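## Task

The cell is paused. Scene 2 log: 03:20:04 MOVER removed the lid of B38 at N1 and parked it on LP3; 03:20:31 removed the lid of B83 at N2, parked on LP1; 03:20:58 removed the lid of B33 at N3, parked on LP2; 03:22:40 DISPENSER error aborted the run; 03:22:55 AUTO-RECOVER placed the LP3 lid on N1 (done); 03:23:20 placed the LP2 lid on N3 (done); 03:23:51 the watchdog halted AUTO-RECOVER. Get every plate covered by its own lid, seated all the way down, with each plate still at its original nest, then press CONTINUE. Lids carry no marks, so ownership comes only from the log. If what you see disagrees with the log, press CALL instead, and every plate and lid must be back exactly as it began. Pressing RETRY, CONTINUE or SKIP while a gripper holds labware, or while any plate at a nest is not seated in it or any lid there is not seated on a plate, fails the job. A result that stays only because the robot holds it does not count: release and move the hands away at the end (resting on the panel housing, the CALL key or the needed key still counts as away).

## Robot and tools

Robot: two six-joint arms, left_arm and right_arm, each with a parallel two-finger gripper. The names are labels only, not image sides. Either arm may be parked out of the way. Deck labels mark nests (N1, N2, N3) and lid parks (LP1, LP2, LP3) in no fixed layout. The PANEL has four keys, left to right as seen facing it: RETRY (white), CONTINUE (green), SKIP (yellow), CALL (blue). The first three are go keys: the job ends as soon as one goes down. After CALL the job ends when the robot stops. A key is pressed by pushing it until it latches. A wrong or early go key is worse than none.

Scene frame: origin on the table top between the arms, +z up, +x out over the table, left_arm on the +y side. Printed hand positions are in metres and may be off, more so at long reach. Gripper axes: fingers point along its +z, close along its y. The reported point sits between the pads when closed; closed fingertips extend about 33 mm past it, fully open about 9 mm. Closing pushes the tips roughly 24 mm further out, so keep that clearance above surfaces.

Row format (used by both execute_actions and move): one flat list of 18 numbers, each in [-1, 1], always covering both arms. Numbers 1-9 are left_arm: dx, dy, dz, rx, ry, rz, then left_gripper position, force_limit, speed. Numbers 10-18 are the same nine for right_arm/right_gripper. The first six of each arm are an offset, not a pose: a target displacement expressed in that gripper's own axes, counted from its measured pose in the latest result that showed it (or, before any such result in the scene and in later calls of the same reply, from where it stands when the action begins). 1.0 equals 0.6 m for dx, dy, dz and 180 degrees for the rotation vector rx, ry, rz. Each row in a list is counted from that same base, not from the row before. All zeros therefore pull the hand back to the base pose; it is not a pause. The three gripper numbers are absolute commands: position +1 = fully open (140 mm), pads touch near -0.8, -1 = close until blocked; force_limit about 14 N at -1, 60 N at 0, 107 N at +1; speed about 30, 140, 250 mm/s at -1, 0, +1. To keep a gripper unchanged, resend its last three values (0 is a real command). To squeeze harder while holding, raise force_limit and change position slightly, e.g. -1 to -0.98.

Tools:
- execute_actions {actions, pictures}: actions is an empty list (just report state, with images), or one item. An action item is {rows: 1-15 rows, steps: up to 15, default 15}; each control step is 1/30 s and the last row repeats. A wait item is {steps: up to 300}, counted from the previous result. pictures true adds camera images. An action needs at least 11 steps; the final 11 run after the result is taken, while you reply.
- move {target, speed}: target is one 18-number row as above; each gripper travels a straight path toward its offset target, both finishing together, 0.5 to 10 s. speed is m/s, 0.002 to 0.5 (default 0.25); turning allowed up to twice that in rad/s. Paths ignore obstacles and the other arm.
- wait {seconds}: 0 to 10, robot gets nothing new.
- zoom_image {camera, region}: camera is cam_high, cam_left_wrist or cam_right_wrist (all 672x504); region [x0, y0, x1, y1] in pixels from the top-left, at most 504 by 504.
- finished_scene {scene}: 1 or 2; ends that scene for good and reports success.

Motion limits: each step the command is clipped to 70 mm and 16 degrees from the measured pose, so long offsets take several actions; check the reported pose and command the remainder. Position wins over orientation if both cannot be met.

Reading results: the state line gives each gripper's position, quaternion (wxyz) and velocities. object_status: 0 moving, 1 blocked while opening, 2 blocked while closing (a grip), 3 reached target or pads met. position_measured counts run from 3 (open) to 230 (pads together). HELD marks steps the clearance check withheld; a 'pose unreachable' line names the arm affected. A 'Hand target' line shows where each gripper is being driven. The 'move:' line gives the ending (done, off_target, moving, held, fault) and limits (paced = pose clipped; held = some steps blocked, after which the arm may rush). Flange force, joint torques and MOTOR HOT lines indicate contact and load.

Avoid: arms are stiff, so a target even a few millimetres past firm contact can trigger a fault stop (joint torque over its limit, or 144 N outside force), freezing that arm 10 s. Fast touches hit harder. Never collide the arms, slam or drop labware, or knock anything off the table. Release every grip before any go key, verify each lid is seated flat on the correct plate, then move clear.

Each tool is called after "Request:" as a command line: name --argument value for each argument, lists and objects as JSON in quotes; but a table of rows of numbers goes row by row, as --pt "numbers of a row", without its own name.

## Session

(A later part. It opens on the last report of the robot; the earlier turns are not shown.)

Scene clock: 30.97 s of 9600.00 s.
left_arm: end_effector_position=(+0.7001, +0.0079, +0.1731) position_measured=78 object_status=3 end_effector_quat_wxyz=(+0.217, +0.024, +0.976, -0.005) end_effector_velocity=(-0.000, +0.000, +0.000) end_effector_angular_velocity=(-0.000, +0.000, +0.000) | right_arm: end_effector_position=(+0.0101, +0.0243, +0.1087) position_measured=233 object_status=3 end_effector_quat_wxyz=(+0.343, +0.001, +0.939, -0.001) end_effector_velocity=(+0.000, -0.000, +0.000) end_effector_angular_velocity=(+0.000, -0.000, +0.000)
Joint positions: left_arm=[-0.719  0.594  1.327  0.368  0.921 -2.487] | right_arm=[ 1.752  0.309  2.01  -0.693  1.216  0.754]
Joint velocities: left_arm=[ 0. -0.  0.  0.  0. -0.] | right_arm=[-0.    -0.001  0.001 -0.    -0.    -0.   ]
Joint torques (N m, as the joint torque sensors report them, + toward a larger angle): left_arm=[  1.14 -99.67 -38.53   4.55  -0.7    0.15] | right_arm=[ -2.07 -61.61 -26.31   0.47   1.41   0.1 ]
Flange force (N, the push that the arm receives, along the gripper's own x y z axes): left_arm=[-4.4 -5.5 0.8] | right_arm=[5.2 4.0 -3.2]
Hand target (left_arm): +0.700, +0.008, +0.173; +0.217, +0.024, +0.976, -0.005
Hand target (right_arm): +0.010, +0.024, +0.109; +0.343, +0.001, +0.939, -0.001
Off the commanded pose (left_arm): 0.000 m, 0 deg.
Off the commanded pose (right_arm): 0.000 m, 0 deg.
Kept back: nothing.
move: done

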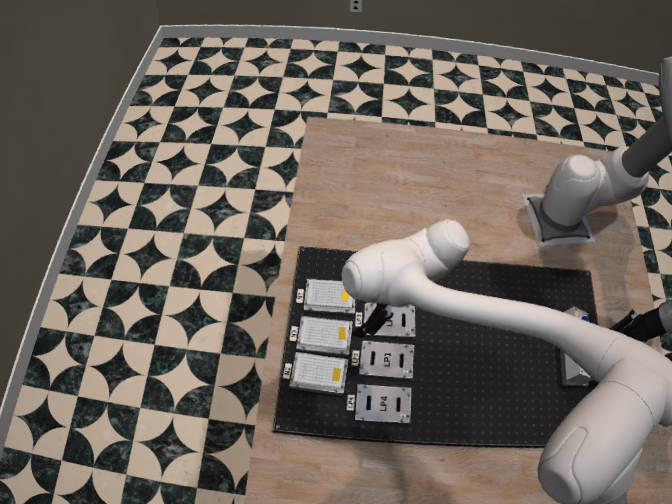

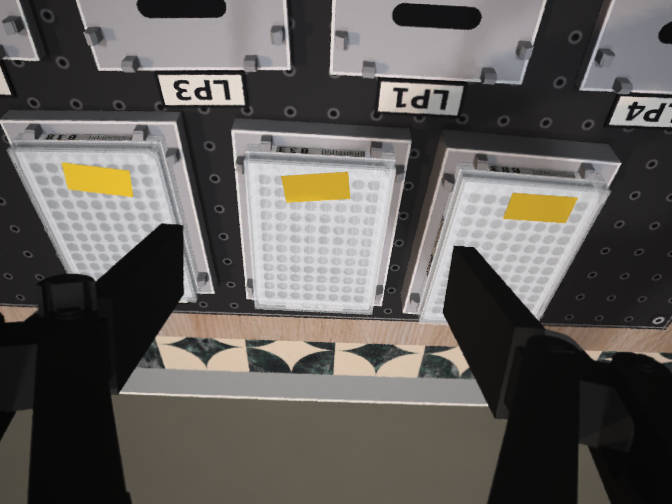

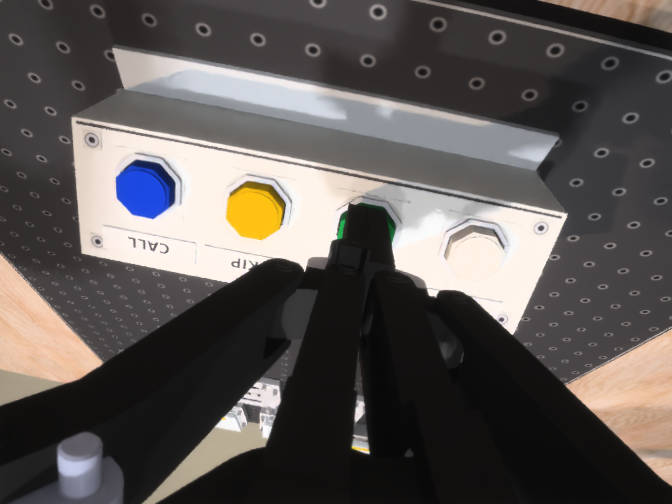

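Request:
move --target '[0,0,0,0,0,0,0.4,-0.6,-0.5, 0,0,0.004,0,0,0,-1,0,0]' --speed 0.01

Scene clock: 31.87 s of 9600.00 s.
left_arm: end_effector_position=(+0.7001, +0.0079, +0.1731) position_measured=78 object_status=3 end_effector_quat_wxyz=(+0.217, +0.024, +0.976, -0.005) end_effector_velocity=(+0.000, -0.001, +0.002) end_effector_angular_velocity=(-0.001, -0.002, -0.000) | right_arm: end_effector_position=(+0.0116, +0.0243, +0.1069) position_measured=233 object_status=3 end_effector_quat_wxyz=(+0.343, +0.001, +0.939, -0.001) end_effector_velocity=(+0.000, -0.001, +0.000) end_effector_angular_velocity=(-0.000, -0.001, -0.001)
Joint positions: left_arm=[-0.719  0.594  1.327  0.368  0.921 -2.487] | right_arm=[ 1.749  0.31   2.012 -0.695  1.212  0.755]
Joint velocities: left_arm=[-0.    -0.001 -0.001  0.    -0.     0.   ] | right_arm=[ 0.001 -0.     0.     0.     0.002  0.001]
Joint torques (N m, as the joint torque sensors report them, + toward a larger angle): no reading
Flange force (N, the push that the arm receives, along the gripper's own x y z axes): no reading
Kept back: nothing.
move: unfinished (the scene ended)
The task's run has ended: the event that ends the task has happened.

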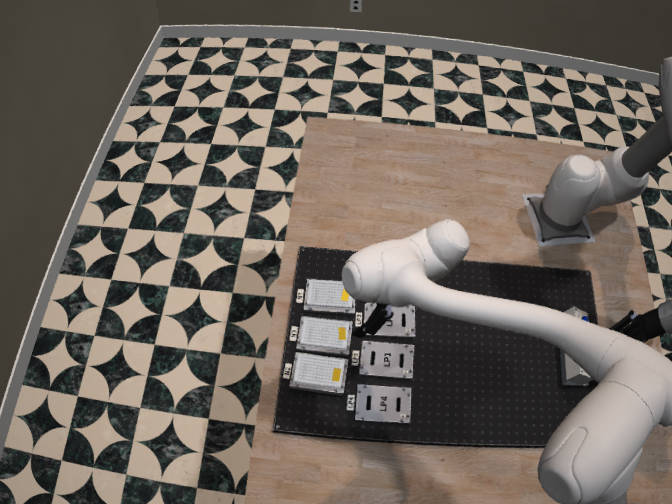

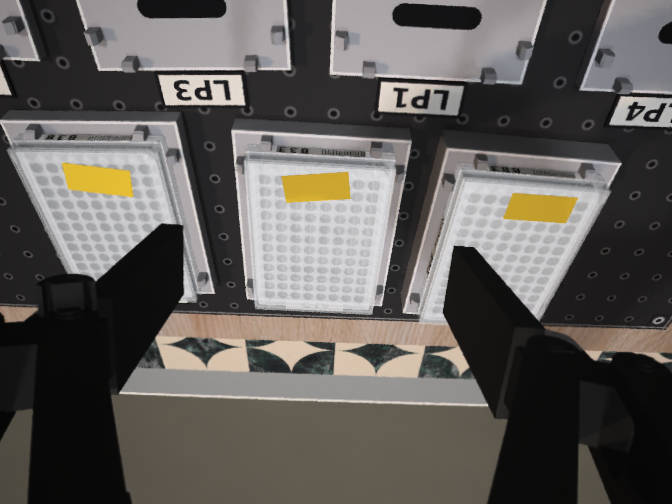

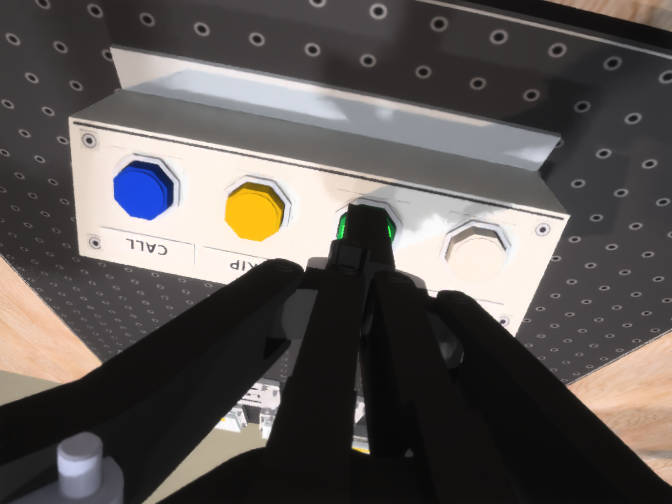

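Request:
finished_scene --scene 2

The scene is finished: the task was done.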